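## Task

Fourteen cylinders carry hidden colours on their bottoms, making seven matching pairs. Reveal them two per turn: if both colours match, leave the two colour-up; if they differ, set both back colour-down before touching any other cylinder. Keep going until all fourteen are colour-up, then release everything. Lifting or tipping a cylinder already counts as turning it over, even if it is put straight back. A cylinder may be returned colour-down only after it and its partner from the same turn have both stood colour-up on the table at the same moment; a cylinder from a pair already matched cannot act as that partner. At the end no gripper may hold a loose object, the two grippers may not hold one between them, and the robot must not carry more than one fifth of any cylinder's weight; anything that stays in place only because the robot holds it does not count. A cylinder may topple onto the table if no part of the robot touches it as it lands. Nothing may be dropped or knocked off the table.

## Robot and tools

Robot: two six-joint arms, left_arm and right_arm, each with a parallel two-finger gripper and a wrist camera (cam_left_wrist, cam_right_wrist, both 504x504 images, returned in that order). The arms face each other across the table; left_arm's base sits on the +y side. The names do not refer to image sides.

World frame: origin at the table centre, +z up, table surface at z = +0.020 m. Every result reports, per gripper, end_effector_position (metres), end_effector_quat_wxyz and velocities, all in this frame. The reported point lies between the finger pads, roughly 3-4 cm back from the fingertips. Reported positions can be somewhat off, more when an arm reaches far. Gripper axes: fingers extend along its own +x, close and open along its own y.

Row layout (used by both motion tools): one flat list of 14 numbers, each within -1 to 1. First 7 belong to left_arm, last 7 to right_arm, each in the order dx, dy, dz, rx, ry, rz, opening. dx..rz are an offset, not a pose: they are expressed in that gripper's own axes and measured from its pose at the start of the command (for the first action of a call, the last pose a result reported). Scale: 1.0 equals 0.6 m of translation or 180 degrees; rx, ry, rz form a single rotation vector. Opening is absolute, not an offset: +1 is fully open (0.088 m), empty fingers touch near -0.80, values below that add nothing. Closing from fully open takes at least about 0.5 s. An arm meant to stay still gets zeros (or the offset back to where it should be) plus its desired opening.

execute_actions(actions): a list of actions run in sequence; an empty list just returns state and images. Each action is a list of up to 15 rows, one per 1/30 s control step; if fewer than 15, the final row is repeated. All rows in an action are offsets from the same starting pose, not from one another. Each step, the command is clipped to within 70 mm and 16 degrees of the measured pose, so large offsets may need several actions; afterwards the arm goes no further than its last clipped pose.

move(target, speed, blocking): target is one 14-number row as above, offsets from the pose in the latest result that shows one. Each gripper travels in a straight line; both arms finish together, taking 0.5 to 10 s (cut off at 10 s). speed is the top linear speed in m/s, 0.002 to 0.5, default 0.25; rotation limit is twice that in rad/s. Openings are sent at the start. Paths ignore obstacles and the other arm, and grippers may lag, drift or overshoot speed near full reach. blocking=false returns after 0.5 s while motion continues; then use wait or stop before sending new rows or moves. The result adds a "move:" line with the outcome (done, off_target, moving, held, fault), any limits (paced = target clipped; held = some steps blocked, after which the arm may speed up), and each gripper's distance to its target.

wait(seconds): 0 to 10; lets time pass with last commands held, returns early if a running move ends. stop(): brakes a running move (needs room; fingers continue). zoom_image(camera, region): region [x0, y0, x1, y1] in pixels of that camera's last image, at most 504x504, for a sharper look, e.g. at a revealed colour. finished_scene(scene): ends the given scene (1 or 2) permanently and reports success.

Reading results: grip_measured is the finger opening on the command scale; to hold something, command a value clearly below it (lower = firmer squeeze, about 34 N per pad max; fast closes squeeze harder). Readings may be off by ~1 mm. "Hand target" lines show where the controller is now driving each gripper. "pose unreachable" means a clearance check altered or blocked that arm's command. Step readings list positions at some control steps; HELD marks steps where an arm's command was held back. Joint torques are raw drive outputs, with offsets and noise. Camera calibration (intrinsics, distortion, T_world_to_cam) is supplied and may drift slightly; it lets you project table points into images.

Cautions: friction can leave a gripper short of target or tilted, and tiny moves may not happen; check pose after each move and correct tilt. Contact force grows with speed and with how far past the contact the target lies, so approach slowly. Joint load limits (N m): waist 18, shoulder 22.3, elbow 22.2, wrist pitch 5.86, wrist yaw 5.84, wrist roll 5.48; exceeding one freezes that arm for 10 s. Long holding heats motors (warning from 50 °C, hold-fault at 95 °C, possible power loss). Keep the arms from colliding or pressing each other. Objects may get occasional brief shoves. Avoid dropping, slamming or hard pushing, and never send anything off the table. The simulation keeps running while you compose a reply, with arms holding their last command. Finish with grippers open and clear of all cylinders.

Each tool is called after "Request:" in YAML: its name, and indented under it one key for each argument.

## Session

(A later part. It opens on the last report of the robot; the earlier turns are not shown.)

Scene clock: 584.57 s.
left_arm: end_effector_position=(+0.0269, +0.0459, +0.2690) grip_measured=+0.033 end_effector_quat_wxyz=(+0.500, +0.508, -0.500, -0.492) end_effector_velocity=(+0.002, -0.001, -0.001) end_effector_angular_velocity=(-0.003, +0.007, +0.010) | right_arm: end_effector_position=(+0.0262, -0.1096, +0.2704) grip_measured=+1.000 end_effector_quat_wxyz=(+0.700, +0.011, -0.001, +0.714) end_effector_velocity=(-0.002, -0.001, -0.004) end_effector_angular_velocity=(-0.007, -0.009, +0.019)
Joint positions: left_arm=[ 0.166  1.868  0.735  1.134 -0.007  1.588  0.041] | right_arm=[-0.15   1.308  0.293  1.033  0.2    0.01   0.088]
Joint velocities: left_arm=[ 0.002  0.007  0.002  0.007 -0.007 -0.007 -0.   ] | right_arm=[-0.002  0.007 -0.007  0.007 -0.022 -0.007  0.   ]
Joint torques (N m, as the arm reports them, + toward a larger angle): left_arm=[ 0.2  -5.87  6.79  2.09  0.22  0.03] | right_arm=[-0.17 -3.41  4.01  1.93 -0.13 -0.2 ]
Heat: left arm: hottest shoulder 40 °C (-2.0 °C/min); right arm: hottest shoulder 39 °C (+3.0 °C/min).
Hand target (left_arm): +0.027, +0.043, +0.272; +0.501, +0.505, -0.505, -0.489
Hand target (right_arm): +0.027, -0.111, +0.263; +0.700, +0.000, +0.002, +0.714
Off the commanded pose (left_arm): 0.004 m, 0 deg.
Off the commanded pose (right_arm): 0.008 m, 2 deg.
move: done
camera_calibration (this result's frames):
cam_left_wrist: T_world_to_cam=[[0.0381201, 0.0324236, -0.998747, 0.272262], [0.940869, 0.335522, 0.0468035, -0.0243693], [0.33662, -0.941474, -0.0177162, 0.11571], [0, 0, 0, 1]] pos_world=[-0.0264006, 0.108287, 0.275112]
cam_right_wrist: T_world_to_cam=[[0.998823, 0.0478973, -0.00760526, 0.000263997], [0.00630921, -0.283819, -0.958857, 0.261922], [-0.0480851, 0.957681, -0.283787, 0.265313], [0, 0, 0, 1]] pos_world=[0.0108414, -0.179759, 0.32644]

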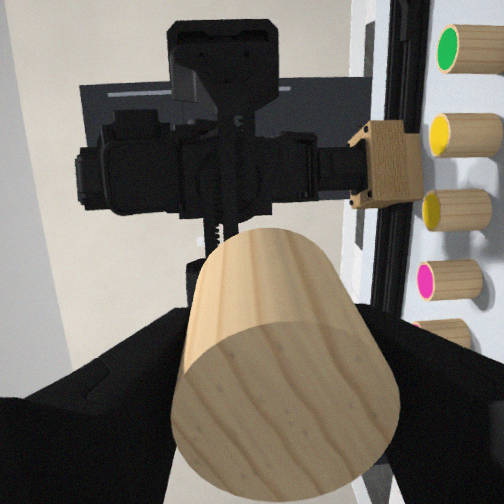

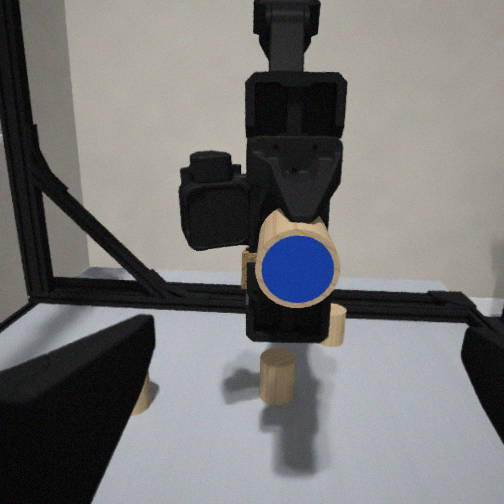

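Request:
move:
  target: [0,0,0,0,0,0,-0.4, 0.189,-0.005,-0.012,0,0.005,-0.003,1]
  speed: 0.15

Request:
move:
  target: [0,0,0,0,0,0,-0.4, 0,0,0,0,0,0,-0.4]

Request:
move:
  target: [0,0,0,0,0,0,1, 0,0,0,0,0,0,-0.4]

Request:
move:
  target: [-0.12,0,0,0,0,0,1, -0.075,0,0,0,0,0,-0.4]

Request:
move:
  target: [-0.106,-0.176,0.264,0,0,-0.5,0.5, 0,0.18,-0.16,0,0.505,0,-0.4]
  speed: 0.4

Scene clock: 589.83 s.
left_arm: end_effector_position=(+0.0270, +0.0456, +0.2688) grip_measured=+0.033 end_effector_quat_wxyz=(+0.500, +0.508, -0.501, -0.492) end_effector_velocity=(-0.000, +0.002, -0.001) end_effector_angular_velocity=(+0.007, +0.007, +0.005) | right_arm: end_effector_position=(+0.0265, +0.0005, +0.2670) grip_measured=+1.000 end_effector_quat_wxyz=(+0.704, +0.006, +0.001, +0.710) end_effector_velocity=(-0.000, +0.001, -0.004) end_effector_angular_velocity=(-0.012, -0.009, +0.005)
Joint positions: left_arm=[ 0.166  1.87   0.735  1.135 -0.006  1.588  0.041] | right_arm=[-0.224  1.746  0.697  1.055  0.136  0.009  0.088]
Joint velocities: left_arm=[-0.002 -0.007 -0.007 -0.007 -0.007 -0.007 -0.   ] | right_arm=[-0.002  0.007  0.002 -0.007 -0.007 -0.007  0.   ]
Joint torques (N m, as the arm reports them, + toward a larger angle): left_arm=[-0.08 -6.73  5.39  1.67  0.   -0.06] | right_arm=[-0.08 -6.01  6.72  1.67 -0.09  0.09]
Heat: left arm: hottest shoulder 40 °C (-2.0 °C/min); right arm: hottest shoulder 38 °C (+2.0 °C/min).
Hand target (left_arm): +0.027, +0.046, +0.269; +0.500, +0.508, -0.501, -0.492
Hand target (right_arm): +0.027, +0.004, +0.265; +0.704, +0.005, +0.004, +0.710
Off the commanded pose (left_arm): 0.000 m, 0 deg.
Off the commanded pose (right_arm): 0.004 m, 0 deg.
move: done
camera_calibration (this result's frames):
cam_left_wrist: T_world_to_cam=[[0.0385012, 0.0324294, -0.998732, 0.272012], [0.940851, 0.335522, 0.0471644, -0.0244941], [0.336626, -0.941474, -0.0175932, 0.11541], [0, 0, 0, 1]] pos_world=[-0.0262775, 0.108053, 0.274853]
cam_right_wrist: T_world_to_cam=[[0.999269, 0.037911, -0.00489383, -0.00614433], [0.00649348, -0.294516, -0.955624, 0.289005], [-0.03767, 0.954894, -0.294547, 0.161545], [0, 0, 0, 1]] pos_world=[0.0103486, -0.0689091, 0.323733]

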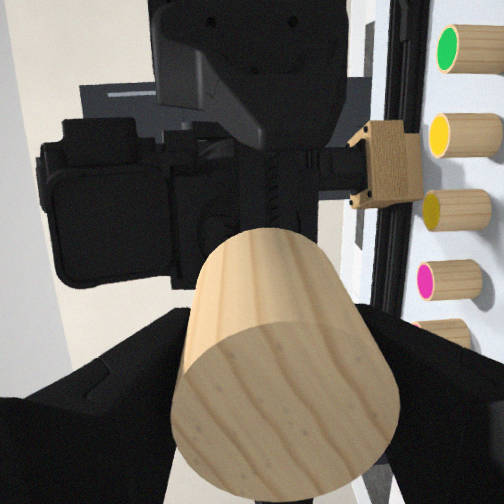

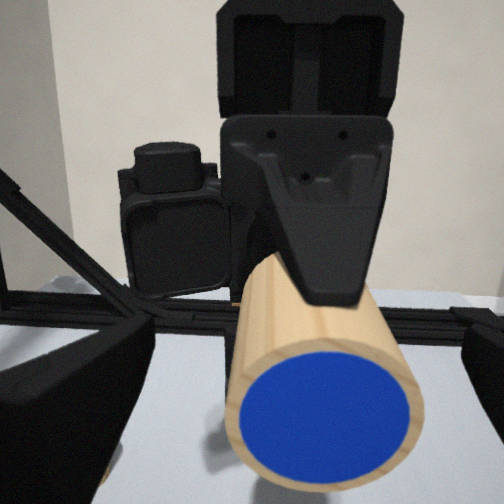

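Scene clock: 590.33 s.
left_arm: end_effector_position=(+0.0270, +0.0456, +0.2688) grip_measured=+0.033 end_effector_quat_wxyz=(+0.500, +0.508, -0.501, -0.492) end_effector_velocity=(-0.002, +0.001, -0.001) end_effector_angular_velocity=(+0.007, +0.022, -0.010) | right_arm: end_effector_position=(+0.0265, +0.0006, +0.2670) grip_measured=+0.024 end_effector_quat_wxyz=(+0.704, +0.006, +0.001, +0.710) end_effector_velocity=(+0.000, -0.001, +0.002) end_effector_angular_velocity=(+0.007, +0.008, +0.005)
Joint positions: left_arm=[ 0.166  1.87   0.735  1.135 -0.006  1.588  0.041] | right_arm=[-0.224  1.746  0.697  1.055  0.136  0.009  0.04 ]
Joint velocities: left_arm=[-0.002 -0.002 -0.002 -0.007  0.007 -0.022 -0.   ] | right_arm=[-0.002 -0.002 -0.002  0.007 -0.007  0.007 -0.   ]
Joint torques (N m, as the arm reports them, + toward a larger angle): left_arm=[-0.03 -6.6   5.47  1.75  0.01 -0.05] | right_arm=[ 0.08 -7.5   5.5   1.84 -0.01 -0.01]
Heat: left arm: hottest shoulder 40 °C (-2.0 °C/min); right arm: hottest shoulder 38 °C (+2.0 °C/min).
Hand target (left_arm): +0.027, +0.046, +0.269; +0.500, +0.508, -0.501, -0.492
Hand target (right_arm): +0.027, +0.001, +0.267; +0.704, +0.006, +0.001, +0.710
Off the commanded pose (left_arm): 0.000 m, 0 deg.
Off the commanded pose (right_arm): 0.000 m, 0 deg.
move: done
camera_calibration (this result's frames):
cam_left_wrist: T_world_to_cam=[[0.0385012, 0.0324294, -0.998732, 0.272012], [0.940851, 0.335522, 0.0471644, -0.0244941], [0.336626, -0.941474, -0.0175932, 0.11541], [0, 0, 0, 1]] pos_world=[-0.0262775, 0.108053, 0.274853]
cam_right_wrist: T_world_to_cam=[[0.999269, 0.037911, -0.00489383, -0.00613388], [0.00649348, -0.294516, -0.955624, 0.289017], [-0.03767, 0.954894, -0.294547, 0.161446], [0, 0, 0, 1]] pos_world=[0.0103343, -0.068811, 0.323715]

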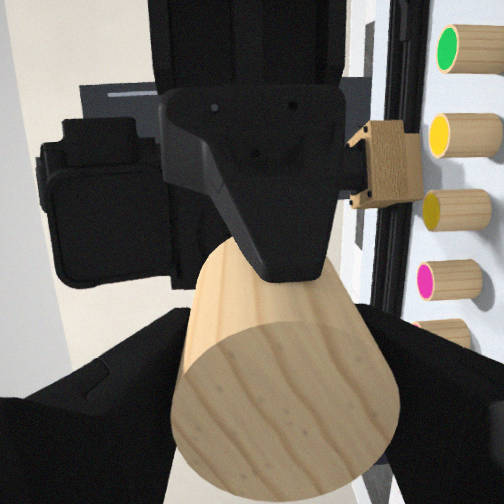

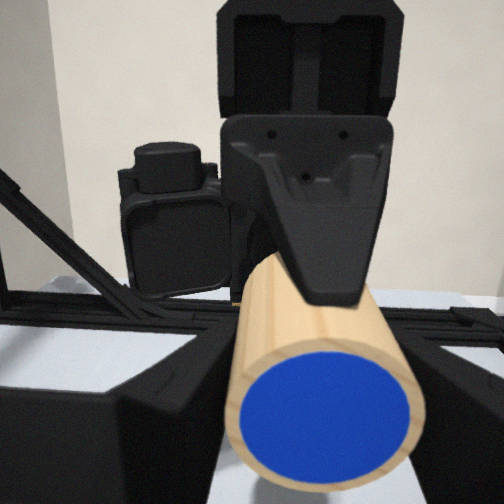

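Scene clock: 591.03 s.
left_arm: end_effector_position=(+0.0270, +0.0456, +0.2688) grip_measured=+1.000 end_effector_quat_wxyz=(+0.500, +0.508, -0.501, -0.492) end_effector_velocity=(+0.002, -0.000, +0.000) end_effector_angular_velocity=(+0.002, +0.022, +0.020) | right_arm: end_effector_position=(+0.0265, +0.0006, +0.2670) grip_measured=+0.024 end_effector_quat_wxyz=(+0.704, +0.006, +0.001, +0.710) end_effector_velocity=(+0.000, -0.001, +0.002) end_effector_angular_velocity=(+0.007, +0.023, +0.005)
Joint positions: left_arm=[ 0.166  1.87   0.735  1.135 -0.006  1.588  0.088] | right_arm=[-0.224  1.746  0.697  1.055  0.136  0.009  0.04 ]
Joint velocities: left_arm=[-0.002 -0.002  0.002 -0.007 -0.022 -0.022  0.   ] | right_arm=[-0.002 -0.002 -0.002  0.007 -0.007  0.022 -0.   ]
Joint torques (N m, as the arm reports them, + toward a larger angle): left_arm=[-0.01 -6.55  5.5   1.77 -0.02 -0.05] | right_arm=[ 0.05 -7.44  5.47  1.86  0.    0.  ]
Heat: left arm: hottest shoulder 40 °C (-2.0 °C/min); right arm: hottest shoulder 38 °C (+2.0 °C/min).
Hand target (left_arm): +0.027, +0.046, +0.269; +0.500, +0.508, -0.501, -0.492
Hand target (right_arm): +0.027, +0.001, +0.267; +0.704, +0.006, +0.001, +0.710
Off the commanded pose (left_arm): 0.000 m, 0 deg.
Off the commanded pose (right_arm): 0.000 m, 0 deg.
move: done
camera_calibration (this result's frames):
cam_left_wrist: T_world_to_cam=[[0.0385012, 0.0324294, -0.998732, 0.272012], [0.940851, 0.335522, 0.0471644, -0.0244941], [0.336626, -0.941474, -0.0175932, 0.11541], [0, 0, 0, 1]] pos_world=[-0.0262775, 0.108053, 0.274853]
cam_right_wrist: T_world_to_cam=[[0.999269, 0.037911, -0.00489383, -0.00613388], [0.00649348, -0.294516, -0.955624, 0.289017], [-0.03767, 0.954894, -0.294547, 0.161446], [0, 0, 0, 1]] pos_world=[0.0103343, -0.068811, 0.323715]

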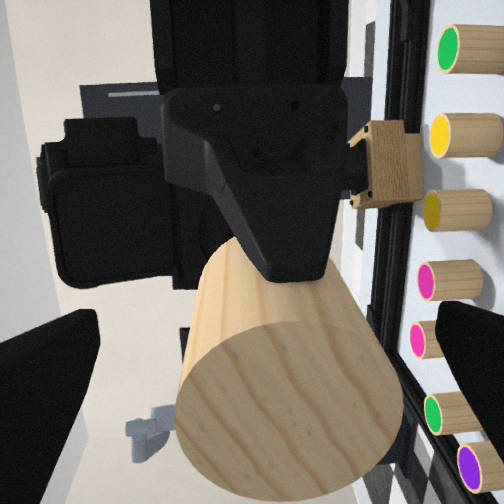

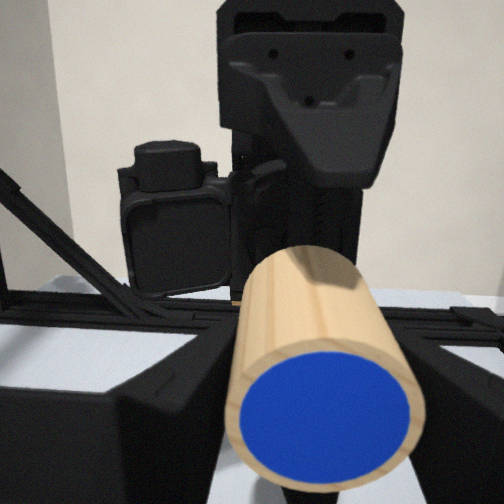

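Scene clock: 591.93 s.
left_arm: end_effector_position=(+0.0261, +0.1156, +0.2665) grip_measured=+1.000 end_effector_quat_wxyz=(+0.497, +0.510, -0.499, -0.494) end_effector_velocity=(-0.002, +0.002, -0.003) end_effector_angular_velocity=(+0.017, -0.007, -0.000) | right_arm: end_effector_position=(+0.0272, -0.0412, +0.2664) grip_measured=+0.024 end_effector_quat_wxyz=(+0.704, +0.005, +0.002, +0.710) end_effector_velocity=(-0.002, -0.002, +0.002) end_effector_angular_velocity=(+0.007, -0.006, +0.010)
Joint positions: left_arm=[ 0.165  1.658  0.448  1.203 -0.006  1.588  0.088] | right_arm=[-0.204  1.605  0.532  1.077  0.155  0.009  0.04 ]
Joint velocities: left_arm=[-0.007 -0.012 -0.007 -0.022 -0.007  0.007  0.   ] | right_arm=[ 0.002 -0.007 -0.007  0.007 -0.007 -0.007 -0.   ]
Joint torques (N m, as the arm reports them, + toward a larger angle): left_arm=[-0.3  -5.86  4.56  1.98 -0.14 -0.03] | right_arm=[ 0.24 -7.41  3.94  2.02  0.13  0.  ]
Heat: left arm: hottest shoulder 40 °C (-1.0 °C/min); right arm: hottest shoulder 38 °C (+2.0 °C/min).
Hand target (left_arm): +0.026, +0.118, +0.269; +0.500, +0.508, -0.501, -0.492
Hand target (right_arm): +0.027, -0.044, +0.267; +0.704, +0.006, +0.002, +0.710
Off the commanded pose (left_arm): 0.003 m, 0 deg.
Off the commanded pose (right_arm): 0.003 m, 0 deg.
move: done
camera_calibration (this result's frames):
cam_left_wrist: T_world_to_cam=[[0.0384623, 0.0400186, -0.998458, 0.266511], [0.94111, 0.334435, 0.0496574, -0.0475081], [0.335907, -0.941569, -0.0247987, 0.183487], [0, 0, 0, 1]] pos_world=[-0.027175, 0.177989, 0.273009]
cam_right_wrist: T_world_to_cam=[[0.999255, 0.0382851, -0.0048203, -0.00523095], [0.006732, -0.295969, -0.955174, 0.276044], [-0.0379955, 0.95443, -0.296007, 0.201591], [0, 0, 0, 1]] pos_world=[0.0110283, -0.110504, 0.323317]

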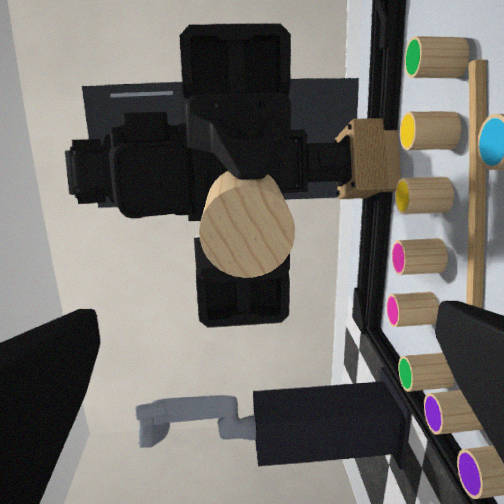

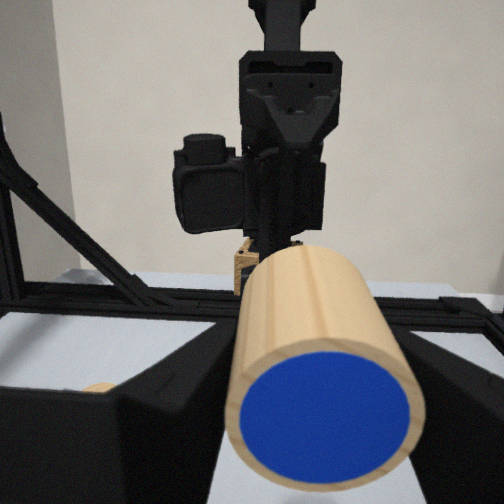

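Scene clock: 594.60 s.
left_arm: end_effector_position=(-0.1295, +0.1775, +0.1585) grip_measured=+0.500 end_effector_quat_wxyz=(+0.005, +0.712, +0.009, -0.702) end_effector_velocity=(+0.001, +0.002, -0.003) end_effector_angular_velocity=(+0.013, -0.014, +0.005) | right_arm: end_effector_position=(-0.0794, -0.0425, +0.1745) grip_measured=+0.024 end_effector_quat_wxyz=(+0.497, -0.502, +0.499, +0.502) end_effector_velocity=(+0.002, +0.001, -0.005) end_effector_angular_velocity=(-0.019, +0.001, -0.000)
Joint positions: left_arm=[-0.264  2.023  1.486 -1.045 -0.01   1.13   0.064] | right_arm=[-0.017  2.255  2.015 -1.332 -0.003  0.345  0.04 ]
Joint velocities: left_arm=[-0.002  0.007 -0.002 -0.007 -0.007 -0.007 -0.   ] | right_arm=[-0.007  0.017  0.007 -0.007 -0.007 -0.007 -0.   ]
Joint torques (N m, as the arm reports them, + toward a larger angle): left_arm=[-0.23 -6.82  6.99 -0.04  0.24 -0.08] | right_arm=[ 0.17 -9.49  7.04 -0.13 -0.14  0.15]
Heat: left arm: hottest shoulder 40 °C (-1.0 °C/min); right arm: hottest shoulder 38 °C (+1.0 °C/min).
Hand target (left_arm): -0.132, +0.177, +0.158; +0.004, +0.710, +0.012, -0.704
Hand target (right_arm): -0.081, -0.041, +0.170; +0.496, -0.503, +0.503, +0.498
Off the commanded pose (left_arm): 0.002 m, 0 deg.
Off the commanded pose (right_arm): 0.004 m, 1 deg.
move: done
camera_calibration (this result's frames):
cam_left_wrist: T_world_to_cam=[[0.000863958, 0.999236, 0.0390804, -0.177334], [0.942405, -0.0138849, 0.334185, 0.100449], [0.334472, 0.0365409, -0.941697, 0.262894], [0, 0, 0, 1]] pos_world=[-0.182441, 0.168987, 0.220928]
cam_right_wrist: T_world_to_cam=[[0.999444, 0.011927, -0.031141, 0.104353], [0.0207812, -0.953109, 0.301912, -0.0576602], [-0.0260799, -0.302391, -0.952827, 0.233736], [0, 0, 0, 1]] pos_world=[-0.0970005, 0.0144786, 0.243368]

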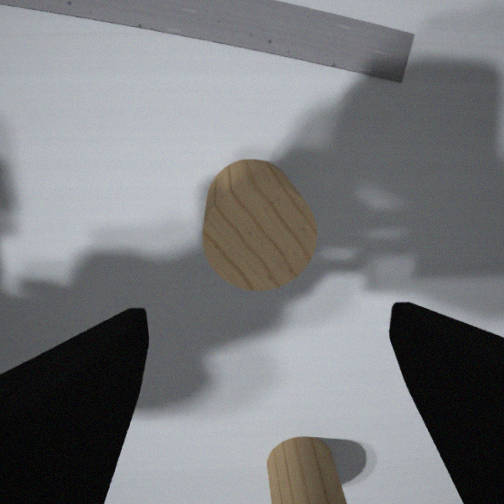

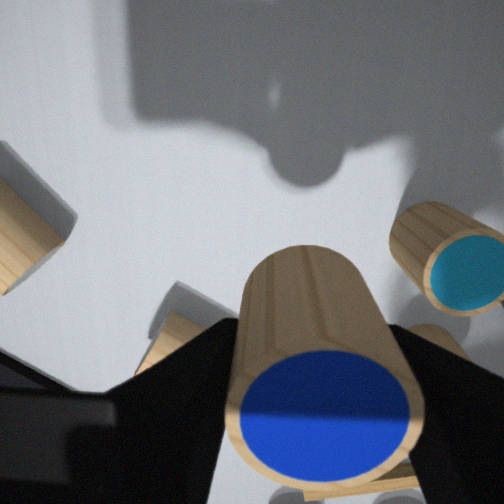

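Request:
move:
  target: [0.146,-0.003,0.007,0,-0.004,0,0.5, 0.169,0,0.012,0,0,-0.005,-0.4]
  speed: 0.1

Request:
move:
  target: [0,0,0,0,0,0,-0.4, 0,0,0,0,0,0,0.4]

Request:
move:
  target: [-0.15,0,0,0,0,0,-0.4, -0.15,0,0,0,0,0,0.4]

Request:
move:
  target: [-0.18,0.232,-0.264,0,0,0.505,-0.4, -0.153,-0.176,-0.128,0,-0.495,0,1]
  speed: 0.4

Scene clock: 599.23 s.
left_arm: end_effector_position=(-0.1308, +0.1773, +0.0749) grip_measured=+0.500 end_effector_quat_wxyz=(+0.008, +0.708, +0.005, -0.706) end_effector_velocity=(+0.002, +0.004, -0.002) end_effector_angular_velocity=(+0.013, -0.014, +0.005) | right_arm: end_effector_position=(-0.0815, -0.0318, +0.0843) grip_measured=+0.024 end_effector_quat_wxyz=(+0.504, -0.496, +0.493, +0.507) end_effector_velocity=(-0.002, -0.002, +0.002) end_effector_angular_velocity=(-0.010, +0.020, +0.005)
Joint positions: left_arm=[-0.265  2.151  1.319 -0.736 -0.005  1.13   0.063] | right_arm=[-0.017  2.344  1.804 -1.01   0.009  0.345  0.04 ]
Joint velocities: left_arm=[-0.002  0.002 -0.007 -0.007 -0.007 -0.007 -0.   ] | right_arm=[-0.002 -0.007 -0.002 -0.007 -0.022 -0.007  0.   ]
Joint torques (N m, as the arm reports them, + toward a larger angle): left_arm=[-0.25 -7.05  4.51  0.46  0.24 -0.08] | right_arm=[ 0.1  -9.63  3.97  0.46  0.14 -0.01]
Heat: left arm: hottest shoulder 40 °C (+0.0 °C/min); right arm: hottest shoulder 39 °C (+1.0 °C/min).
Hand target (left_arm): -0.132, +0.180, +0.071; +0.005, +0.708, +0.009, -0.707
Hand target (right_arm): -0.080, -0.036, +0.073; +0.501, -0.505, +0.495, +0.498
Off the commanded pose (left_arm): 0.005 m, 1 deg.
Off the commanded pose (right_arm): 0.012 m, 2 deg.
move: off_target (right_arm)
camera_calibration (this result's frames):
cam_left_wrist: T_world_to_cam=[[0.00195341, 0.99961, 0.0278651, -0.173001], [0.945838, -0.0108929, 0.324457, 0.130313], [0.324634, 0.025722, -0.94549, 0.185522], [0, 0, 0, 1]] pos_world=[-0.183144, 0.169581, 0.137949]
cam_right_wrist: T_world_to_cam=[[0.999543, 0.012131, -0.0277024, 0.103294], [0.0193966, -0.959953, 0.279489, -0.0186274], [-0.0232025, -0.279899, -0.959749, 0.15253], [0, 0, 0, 1]] pos_world=[-0.0993459, 0.0235584, 0.154458]

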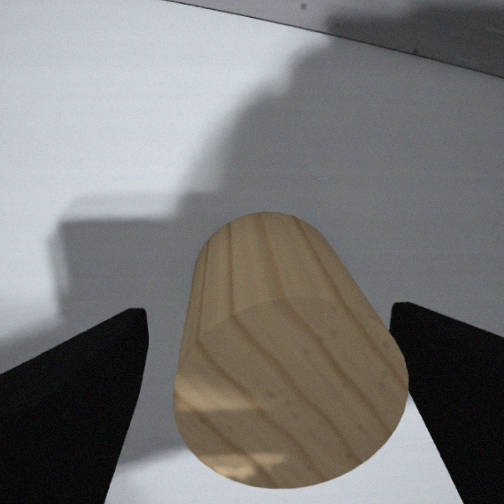

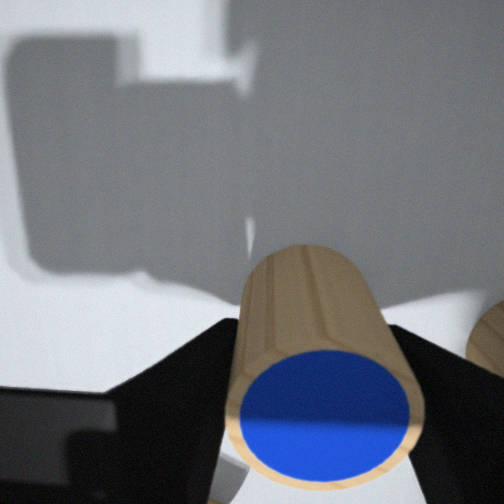

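Scene clock: 599.90 s.
left_arm: end_effector_position=(-0.1309, +0.1774, +0.0749) grip_measured=+0.032 end_effector_quat_wxyz=(+0.008, +0.708, +0.006, -0.706) end_effector_velocity=(+0.000, +0.005, +0.002) end_effector_angular_velocity=(+0.019, -0.000, +0.005) | right_arm: end_effector_position=(-0.0815, -0.0318, +0.0843) grip_measured=+0.398 end_effector_quat_wxyz=(+0.504, -0.496, +0.493, +0.507) end_effector_velocity=(+0.003, -0.003, -0.001) end_effector_angular_velocity=(-0.009, -0.011, +0.005)
Joint positions: left_arm=[-0.265  2.151  1.319 -0.736 -0.004  1.13   0.041] | right_arm=[-0.017  2.344  1.804 -1.01   0.009  0.345  0.059]
Joint velocities: left_arm=[-0.002 -0.007 -0.002 -0.022  0.007 -0.007 -0.   ] | right_arm=[-0.002 -0.002 -0.007 -0.007  0.007 -0.007  0.001]
Joint torques (N m, as the arm reports them, + toward a larger angle): left_arm=[-0.01 -7.8   5.19  0.25  0.03  0.02] | right_arm=[  0.09 -11.6    5.44   0.14   0.01  -0.02]
Heat: left arm: hottest shoulder 40 °C (+0.0 °C/min); right arm: hottest shoulder 40 °C (+2.0 °C/min).
Hand target (left_arm): -0.131, +0.177, +0.075; +0.009, +0.708, +0.005, -0.706
Hand target (right_arm): -0.082, -0.032, +0.084; +0.504, -0.496, +0.493, +0.507
Off the commanded pose (left_arm): 0.000 m, 0 deg.
Off the commanded pose (right_arm): 0.000 m, 0 deg.
move: done
camera_calibration (this result's frames):
cam_left_wrist: T_world_to_cam=[[0.0019705, 0.999591, 0.028524, -0.173168], [0.946013, -0.0111087, 0.323939, 0.130482], [0.324124, 0.0263458, -0.945648, 0.185375], [0, 0, 0, 1]] pos_world=[-0.183181, 0.169663, 0.137971]
cam_right_wrist: T_world_to_cam=[[0.999543, 0.012131, -0.0277024, 0.103294], [0.0193966, -0.959953, 0.279489, -0.0186274], [-0.0232025, -0.279899, -0.959749, 0.15253], [0, 0, 0, 1]] pos_world=[-0.0993459, 0.0235584, 0.154458]

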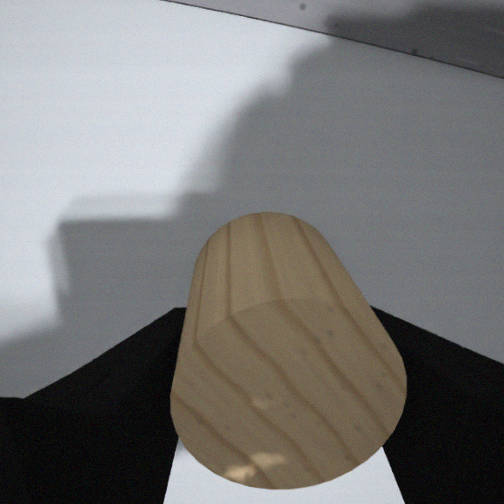

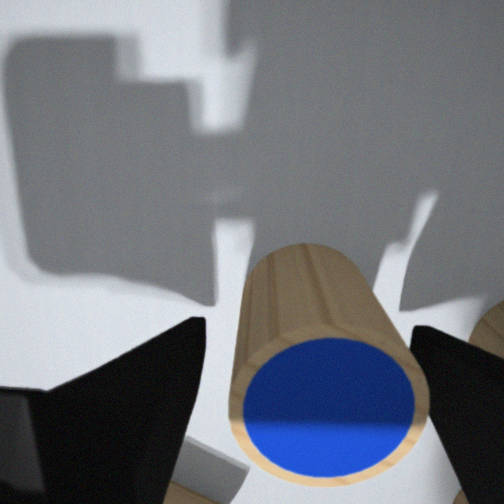

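Scene clock: 600.83 s.
left_arm: end_effector_position=(-0.1298, +0.1799, +0.1588) grip_measured=+0.032 end_effector_quat_wxyz=(+0.003, +0.711, +0.011, -0.704) end_effector_velocity=(+0.006, +0.003, +0.000) end_effector_angular_velocity=(+0.011, -0.029, -0.005) | right_arm: end_effector_position=(-0.0804, -0.0348, +0.1734) grip_measured=+0.400 end_effector_quat_wxyz=(+0.504, -0.497, +0.493, +0.506) end_effector_velocity=(+0.004, -0.004, +0.004) end_effector_angular_velocity=(-0.018, -0.014, -0.010)
Joint positions: left_arm=[-0.265  2.017  1.478 -1.046 -0.004  1.13   0.041] | right_arm=[-0.017  2.274  2.041 -1.321  0.009  0.345  0.059]
Joint velocities: left_arm=[ 0.002 -0.002 -0.002 -0.022 -0.022  0.007 -0.   ] | right_arm=[-0.002 -0.002  0.012 -0.037  0.007  0.007 -0.   ]
Joint torques (N m, as the arm reports them, + toward a larger angle): left_arm=[-0.31 -8.66  7.07 -0.03  0.02 -0.06] | right_arm=[  0.16 -11.02   7.01  -0.06   0.01   0.03]
Heat: left arm: hottest shoulder 41 °C (+1.0 °C/min); right arm: hottest shoulder 40 °C (+2.0 °C/min).
Hand target (left_arm): -0.132, +0.178, +0.165; +0.008, +0.708, +0.006, -0.706
Hand target (right_arm): -0.082, -0.033, +0.174; +0.504, -0.496, +0.493, +0.507
Off the commanded pose (left_arm): 0.007 m, 1 deg.
Off the commanded pose (right_arm): 0.002 m, 0 deg.
move: done
camera_calibration (this result's frames):
cam_left_wrist: T_world_to_cam=[[0.00172198, 0.999037, 0.0438419, -0.180439], [0.943766, -0.0161182, 0.330221, 0.101861], [0.330609, 0.0408079, -0.942885, 0.262136], [0, 0, 0, 1]] pos_world=[-0.182487, 0.17121, 0.221439]
cam_right_wrist: T_world_to_cam=[[0.999571, 0.0120531, -0.0266866, 0.104529], [0.0191015, -0.959148, 0.282259, -0.046869], [-0.0221943, -0.282647, -0.958967, 0.237032], [0, 0, 0, 1]] pos_world=[-0.0983277, 0.0207823, 0.243325]

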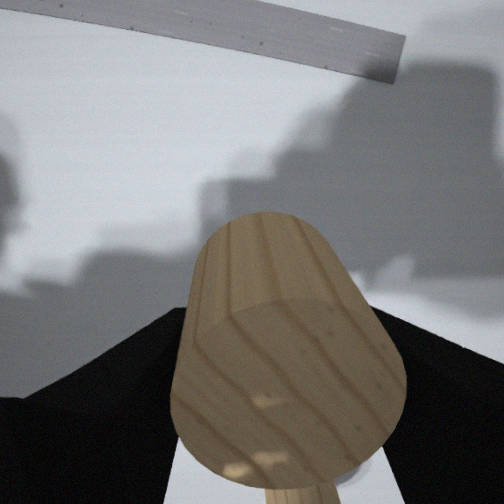

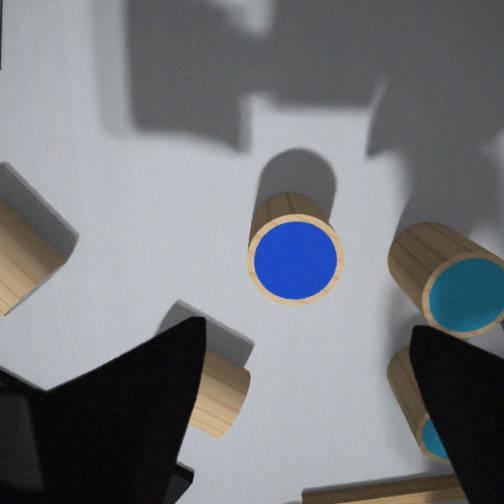

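Scene clock: 603.43 s.
left_arm: end_effector_position=(+0.0288, +0.0455, +0.2670) grip_measured=+0.032 end_effector_quat_wxyz=(+0.500, +0.508, -0.499, -0.493) end_effector_velocity=(+0.002, -0.000, -0.008) end_effector_angular_velocity=(+0.022, +0.008, +0.010) | right_arm: end_effector_position=(+0.0255, -0.1109, +0.2725) grip_measured=+1.000 end_effector_quat_wxyz=(+0.702, +0.014, -0.002, +0.712) end_effector_velocity=(-0.000, +0.000, +0.001) end_effector_angular_velocity=(+0.012, -0.005, +0.005)
Joint positions: left_arm=[ 0.171  1.875  0.735  1.138 -0.001  1.586  0.041] | right_arm=[-0.141  1.298  0.292  1.028  0.215  0.012  0.088]
Joint velocities: left_arm=[ 0.002  0.012 -0.002 -0.007 -0.007 -0.007 -0.   ] | right_arm=[-0.002  0.007 -0.002  0.022 -0.007 -0.007  0.   ]
Joint torques (N m, as the arm reports them, + toward a larger angle): left_arm=[ 0.2  -5.89  6.63  2.13  0.18  0.05] | right_arm=[-0.15 -2.88  4.2   1.95 -0.13 -0.19]
Heat: left arm: hottest shoulder 41 °C (+1.0 °C/min); right arm: hottest shoulder 40 °C (+2.0 °C/min).
Hand target (left_arm): +0.029, +0.043, +0.269; +0.500, +0.505, -0.504, -0.490
Hand target (right_arm): +0.026, -0.112, +0.265; +0.702, +0.003, +0.001, +0.712
Off the commanded pose (left_arm): 0.003 m, 1 deg.
Off the commanded pose (right_arm): 0.009 m, 2 deg.
move: off_target (right_arm)
camera_calibration (this result's frames):
cam_left_wrist: T_world_to_cam=[[0.0361724, 0.0346941, -0.998743, 0.270127], [0.94083, 0.335778, 0.0457391, -0.0256872], [0.336943, -0.941302, -0.0204954, 0.115441], [0, 0, 0, 1]] pos_world=[-0.0245007, 0.107918, 0.273328]
cam_right_wrist: T_world_to_cam=[[0.999045, 0.0422732, -0.0110634, 0.00135579], [0.00118477, -0.279298, -0.960204, 0.264525], [-0.0436808, 0.959274, -0.279081, 0.265923], [0, 0, 0, 1]] pos_world=[0.00994785, -0.181269, 0.328227]

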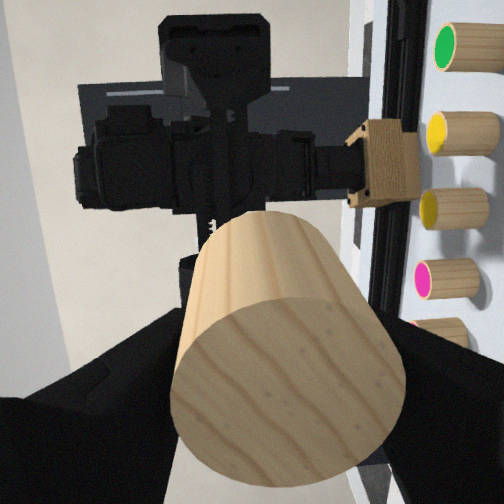

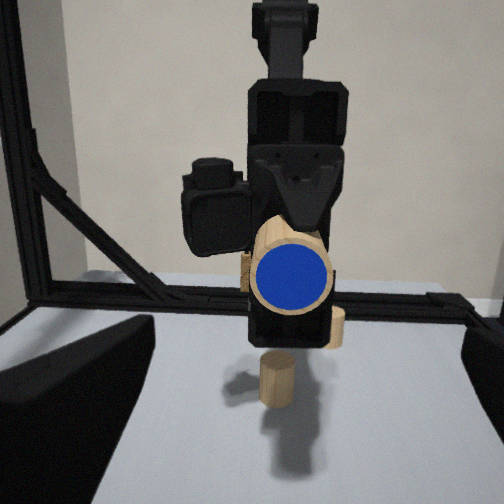

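Request:
move:
  target: [0,0,0,0,0,0,-0.4, 0.191,0.001,-0.02,0,0.007,0,1]
  speed: 0.15

Request:
move:
  target: [0,0,0,0,0,0,-0.4, 0,0,0,0,0,0,-0.4]

Request:
move:
  target: [0,0,0,0,0,0,1, 0,0,0,0,0,0,-0.4]

Request:
move:
  target: [0,0,0,0,0,0,1, -0.135,0,0,0,0,0,-0.4]

Request:
move:
  target: [-0.48,-0.182,-0.131,0,0,-0.497,0.5, -0.33,-0.45,-0.15,0,0.505,0,-0.4]
  speed: 0.4

Scene clock: 609.57 s.
left_arm: end_effector_position=(+0.0289, +0.0454, +0.2668) grip_measured=+0.032 end_effector_quat_wxyz=(+0.500, +0.508, -0.499, -0.493) end_effector_velocity=(-0.002, +0.001, -0.001) end_effector_angular_velocity=(+0.007, +0.007, -0.010) | right_arm: end_effector_position=(+0.0227, +0.0004, +0.2649) grip_measured=+1.000 end_effector_quat_wxyz=(+0.702, +0.006, +0.003, +0.712) end_effector_velocity=(+0.002, +0.002, -0.002) end_effector_angular_velocity=(-0.007, +0.006, +0.000)
Joint positions: left_arm=[ 0.172  1.876  0.735  1.139 -0.001  1.586  0.041] | right_arm=[-0.214  1.753  0.695  1.063  0.142  0.012  0.088]
Joint velocities: left_arm=[-0.002 -0.002 -0.002 -0.007  0.007 -0.007  0.   ] | right_arm=[-0.007  0.007  0.007 -0.007 -0.007  0.007  0.   ]
Joint torques (N m, as the arm reports them, + toward a larger angle): left_arm=[-0.03 -6.67  5.37  1.69 -0.01 -0.03] | right_arm=[-0.25 -6.17  6.64  1.64 -0.12  0.12]
Heat: left arm: hottest shoulder 41 °C (+1.0 °C/min); right arm: hottest shoulder 39 °C (+2.0 °C/min).
Hand target (left_arm): +0.029, +0.045, +0.267; +0.500, +0.508, -0.499, -0.493
Hand target (right_arm): +0.023, +0.004, +0.263; +0.702, +0.006, +0.006, +0.712
Off the commanded pose (left_arm): 0.000 m, 0 deg.
Off the commanded pose (right_arm): 0.004 m, 0 deg.
move: done
camera_calibration (this result's frames):
cam_left_wrist: T_world_to_cam=[[0.0365526, 0.0347001, -0.998729, 0.269902], [0.940813, 0.335777, 0.0460993, -0.0258456], [0.33695, -0.941302, -0.0203727, 0.115233], [0, 0, 0, 1]] pos_world=[-0.0243776, 0.107782, 0.273098]
cam_right_wrist: T_world_to_cam=[[0.999088, 0.0421095, -0.00709016, -0.00174777], [0.00567957, -0.295601, -0.955295, 0.286968], [-0.0423228, 0.954383, -0.29557, 0.161307], [0, 0, 0, 1]] pos_world=[0.0069433, -0.0690474, 0.321804]

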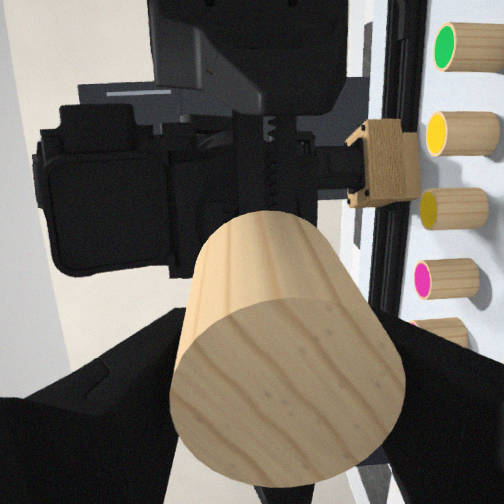

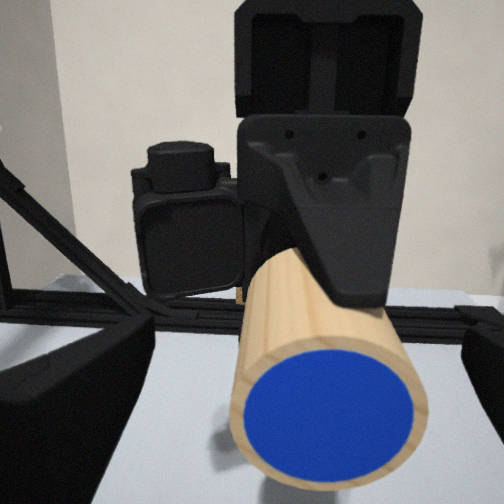

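Scene clock: 610.07 s.
left_arm: end_effector_position=(+0.0285, +0.0454, +0.2668) grip_measured=+0.031 end_effector_quat_wxyz=(+0.499, +0.508, -0.500, -0.493) end_effector_velocity=(-0.000, +0.000, -0.004) end_effector_angular_velocity=(+0.012, +0.007, +0.005) | right_arm: end_effector_position=(+0.0234, +0.0005, +0.2648) grip_measured=+0.025 end_effector_quat_wxyz=(+0.703, +0.006, +0.003, +0.711) end_effector_velocity=(+0.000, -0.001, +0.002) end_effector_angular_velocity=(+0.007, -0.006, +0.005)
Joint positions: left_arm=[ 0.171  1.876  0.735  1.139 -0.     1.586  0.041] | right_arm=[-0.215  1.753  0.696  1.062  0.143  0.012  0.04 ]
Joint velocities: left_arm=[-0.002  0.002 -0.002 -0.007 -0.007 -0.007 -0.   ] | right_arm=[-0.002 -0.002 -0.002  0.007 -0.007 -0.007 -0.   ]
Joint torques (N m, as the arm reports them, + toward a larger angle): left_arm=[ 0.   -6.71  5.44  1.76  0.   -0.06] | right_arm=[ 0.14 -7.55  5.45  1.84 -0.03  0.  ]
Heat: left arm: hottest shoulder 41 °C (+1.0 °C/min); right arm: hottest shoulder 39 °C (+2.0 °C/min).
Hand target (left_arm): +0.029, +0.045, +0.267; +0.500, +0.508, -0.499, -0.493
Hand target (right_arm): +0.023, +0.000, +0.265; +0.703, +0.006, +0.003, +0.712
Off the commanded pose (left_arm): 0.000 m, 0 deg.
Off the commanded pose (right_arm): 0.001 m, 0 deg.
move: done
camera_calibration (this result's frames):
cam_left_wrist: T_world_to_cam=[[0.0362106, 0.0346527, -0.998743, 0.269933], [0.941214, 0.334701, 0.0457377, -0.0253154], [0.335865, -0.941687, -0.0204959, 0.11545], [0, 0, 0, 1]] pos_world=[-0.0247229, 0.107837, 0.273118]
cam_right_wrist: T_world_to_cam=[[0.999182, 0.0398199, -0.00705252, -0.00244307], [0.00505334, -0.295974, -0.955183, 0.286899], [-0.0401227, 0.954366, -0.295933, 0.161201], [0, 0, 0, 1]] pos_world=[0.0074591, -0.0688331, 0.321729]

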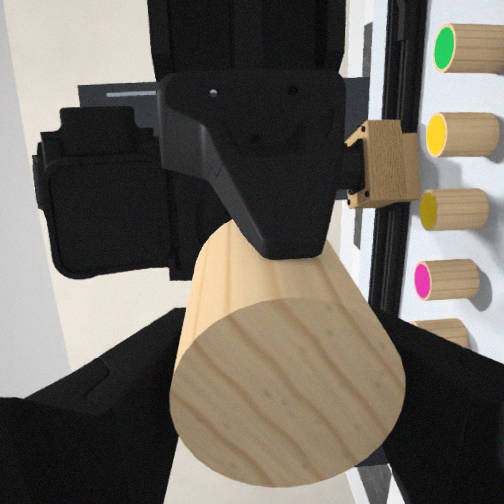

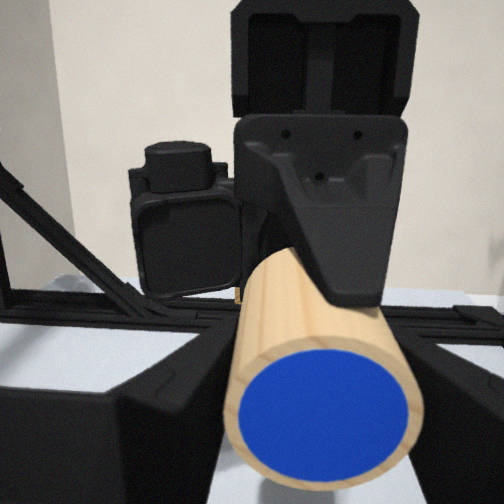

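Scene clock: 610.77 s.
left_arm: end_effector_position=(+0.0285, +0.0454, +0.2666) grip_measured=+1.000 end_effector_quat_wxyz=(+0.499, +0.508, -0.500, -0.493) end_effector_velocity=(+0.002, +0.000, -0.004) end_effector_angular_velocity=(+0.012, +0.007, +0.020) | right_arm: end_effector_position=(+0.0234, +0.0005, +0.2648) grip_measured=+0.025 end_effector_quat_wxyz=(+0.703, +0.006, +0.003, +0.711) end_effector_velocity=(+0.000, -0.001, -0.001) end_effector_angular_velocity=(-0.007, -0.008, +0.005)
Joint positions: left_arm=[ 0.171  1.876  0.735  1.139 -0.     1.586  0.088] | right_arm=[-0.215  1.753  0.696  1.062  0.143  0.012  0.04 ]
Joint velocities: left_arm=[-0.002  0.002 -0.002 -0.007 -0.022 -0.007  0.   ] | right_arm=[-0.002 -0.002 -0.002 -0.007 -0.007 -0.007 -0.   ]
Joint torques (N m, as the arm reports them, + toward a larger angle): left_arm=[-0.05 -6.62  5.46  1.72 -0.01 -0.04] | right_arm=[ 0.05 -7.49  5.46  1.86  0.01  0.  ]
Heat: left arm: hottest shoulder 41 °C (+1.0 °C/min); right arm: hottest shoulder 39 °C (+2.0 °C/min).
Hand target (left_arm): +0.029, +0.045, +0.267; +0.499, +0.508, -0.500, -0.493
Hand target (right_arm): +0.023, +0.001, +0.265; +0.703, +0.006, +0.003, +0.711
Off the commanded pose (left_arm): 0.000 m, 0 deg.
Off the commanded pose (right_arm): 0.000 m, 0 deg.
move: done
camera_calibration (this result's frames):
cam_left_wrist: T_world_to_cam=[[0.0362053, 0.0350337, -0.99873, 0.26974], [0.941214, 0.334684, 0.0458604, -0.0253328], [0.335865, -0.941679, -0.0208568, 0.115523], [0, 0, 0, 1]] pos_world=[-0.0247226, 0.107814, 0.272969]
cam_right_wrist: T_world_to_cam=[[0.999182, 0.0398199, -0.00705252, -0.00244307], [0.00505334, -0.295974, -0.955183, 0.286899], [-0.0401227, 0.954366, -0.295933, 0.161201], [0, 0, 0, 1]] pos_world=[0.0074591, -0.0688331, 0.321729]

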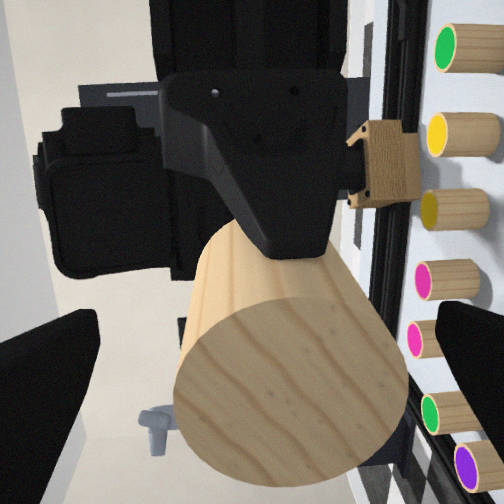

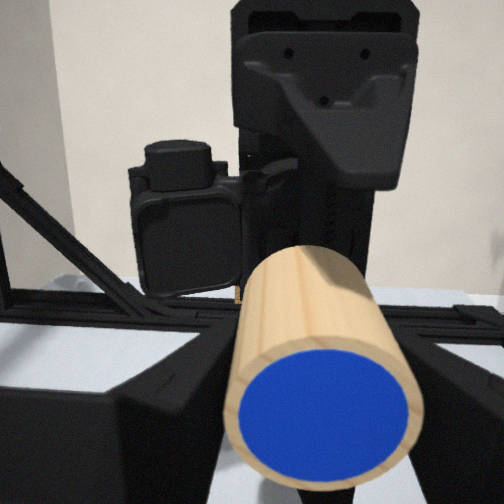

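Scene clock: 611.70 s.
left_arm: end_effector_position=(+0.0285, +0.0454, +0.2666) grip_measured=+1.000 end_effector_quat_wxyz=(+0.499, +0.508, -0.500, -0.493) end_effector_velocity=(-0.002, +0.000, -0.007) end_effector_angular_velocity=(+0.027, +0.008, -0.010) | right_arm: end_effector_position=(+0.0244, -0.0772, +0.2658) grip_measured=+0.025 end_effector_quat_wxyz=(+0.703, +0.007, +0.002, +0.711) end_effector_velocity=(+0.001, -0.003, -0.005) end_effector_angular_velocity=(-0.026, -0.013, -0.005)
Joint positions: left_arm=[ 0.171  1.876  0.735  1.139 -0.     1.586  0.088] | right_arm=[-0.168  1.473  0.399  1.082  0.189  0.012  0.04 ]
Joint velocities: left_arm=[-0.002  0.002 -0.002 -0.022  0.007 -0.007  0.   ] | right_arm=[ 0.002 -0.017 -0.007 -0.037  0.007 -0.007 -0.   ]
Joint torques (N m, as the arm reports them, + toward a larger angle): left_arm=[ 0.03 -6.52  5.39  1.74 -0.03 -0.05] | right_arm=[ 0.31 -6.07  3.98  1.71  0.08  0.  ]
Heat: left arm: hottest shoulder 41 °C (+1.0 °C/min); right arm: hottest shoulder 39 °C (+2.0 °C/min).
Hand target (left_arm): +0.029, +0.045, +0.267; +0.499, +0.508, -0.500, -0.493
Hand target (right_arm): +0.024, -0.080, +0.265; +0.703, +0.006, +0.003, +0.711
Off the commanded pose (left_arm): 0.000 m, 0 deg.
Off the commanded pose (right_arm): 0.004 m, 0 deg.
move: done
camera_calibration (this result's frames):
cam_left_wrist: T_world_to_cam=[[0.0362053, 0.0350337, -0.99873, 0.26974], [0.941214, 0.334684, 0.0458604, -0.0253328], [0.335865, -0.941679, -0.0208568, 0.115523], [0, 0, 0, 1]] pos_world=[-0.0247226, 0.107814, 0.272969]
cam_right_wrist: T_world_to_cam=[[0.99916, 0.0402267, -0.00781184, -0.0000919069], [0.00431227, -0.292792, -0.956166, 0.265373], [-0.0407506, 0.955329, -0.29272, 0.234967], [0, 0, 0, 1]] pos_world=[0.00852254, -0.146768, 0.32252]

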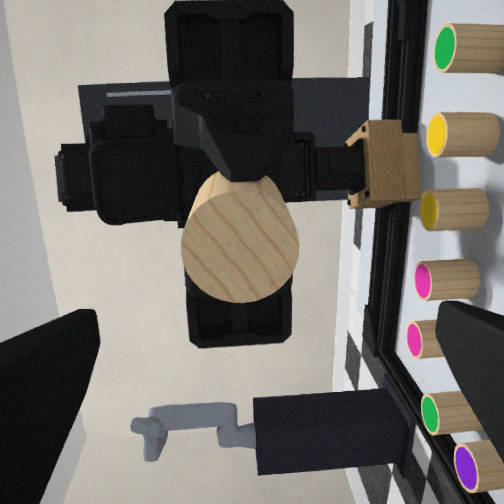

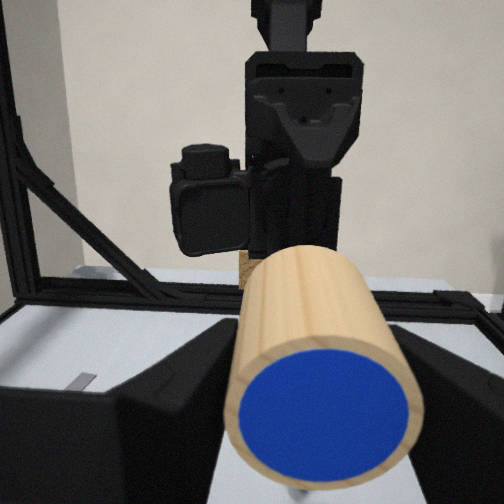

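Scene clock: 614.23 s.
left_arm: end_effector_position=(+0.1011, +0.3355, +0.1581) grip_measured=+0.500 end_effector_quat_wxyz=(+0.012, +0.710, +0.004, -0.704) end_effector_velocity=(-0.002, +0.005, -0.001) end_effector_angular_velocity=(+0.027, +0.004, +0.020) | right_arm: end_effector_position=(+0.2933, -0.2715, +0.1739) grip_measured=+0.024 end_effector_quat_wxyz=(+0.499, -0.502, +0.501, +0.498) end_effector_velocity=(-0.001, -0.003, -0.001) end_effector_angular_velocity=(-0.023, +0.016, -0.010)
Joint positions: left_arm=[ 0.561  1.356  0.731 -0.933 -0.004  1.952  0.064] | right_arm=[-1.245  1.655  1.178 -1.096  0.005 -0.876  0.04 ]
Joint velocities: left_arm=[-0.002  0.002 -0.002 -0.022 -0.007 -0.022 -0.   ] | right_arm=[-0.002  0.012  0.007 -0.022  0.007  0.007 -0.   ]
Joint torques (N m, as the arm reports them, + toward a larger angle): left_arm=[ 0.06 -2.7   6.73 -0.01 -0.16  0.1 ] | right_arm=[-0.45 -5.57  6.9  -0.05  0.08 -0.22]
Heat: left arm: hottest shoulder 40 °C (+0.0 °C/min); right arm: hottest shoulder 38 °C (+1.0 °C/min).
Hand target (left_arm): +0.103, +0.334, +0.159; +0.011, +0.712, +0.005, -0.702
Hand target (right_arm): +0.296, -0.271, +0.174; +0.497, -0.504, +0.501, +0.498
Off the commanded pose (left_arm): 0.004 m, 1 deg.
Off the commanded pose (right_arm): 0.004 m, 1 deg.
move: done
camera_calibration (this result's frames):
cam_left_wrist: T_world_to_cam=[[-0.00162569, 0.999758, 0.0219178, -0.332696], [0.944191, -0.00568504, 0.32935, -0.11672], [0.329395, 0.02123, -0.943953, 0.185641], [0, 0, 0, 1]] pos_world=[0.048516, 0.328011, 0.220971]
cam_right_wrist: T_world_to_cam=[[0.99962, 0.0049663, -0.0271216, -0.268033], [0.0130222, -0.952064, 0.305622, -0.281529], [-0.0243037, -0.305859, -0.951767, 0.171963], [0, 0, 0, 1]] pos_world=[0.275776, -0.214106, 0.242441]

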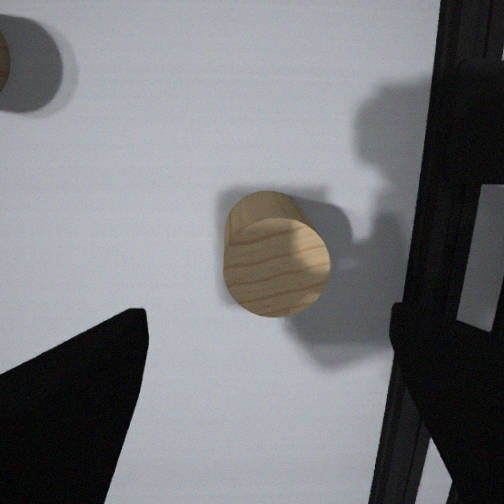

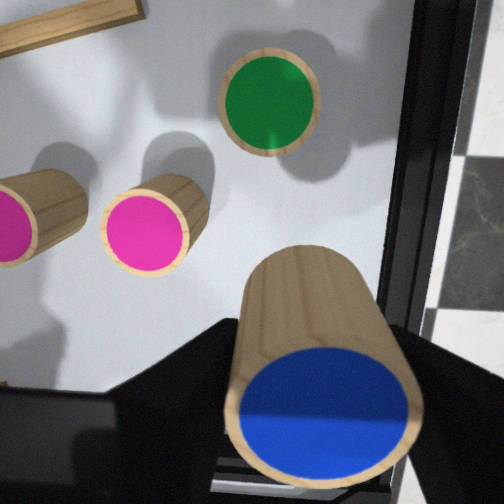

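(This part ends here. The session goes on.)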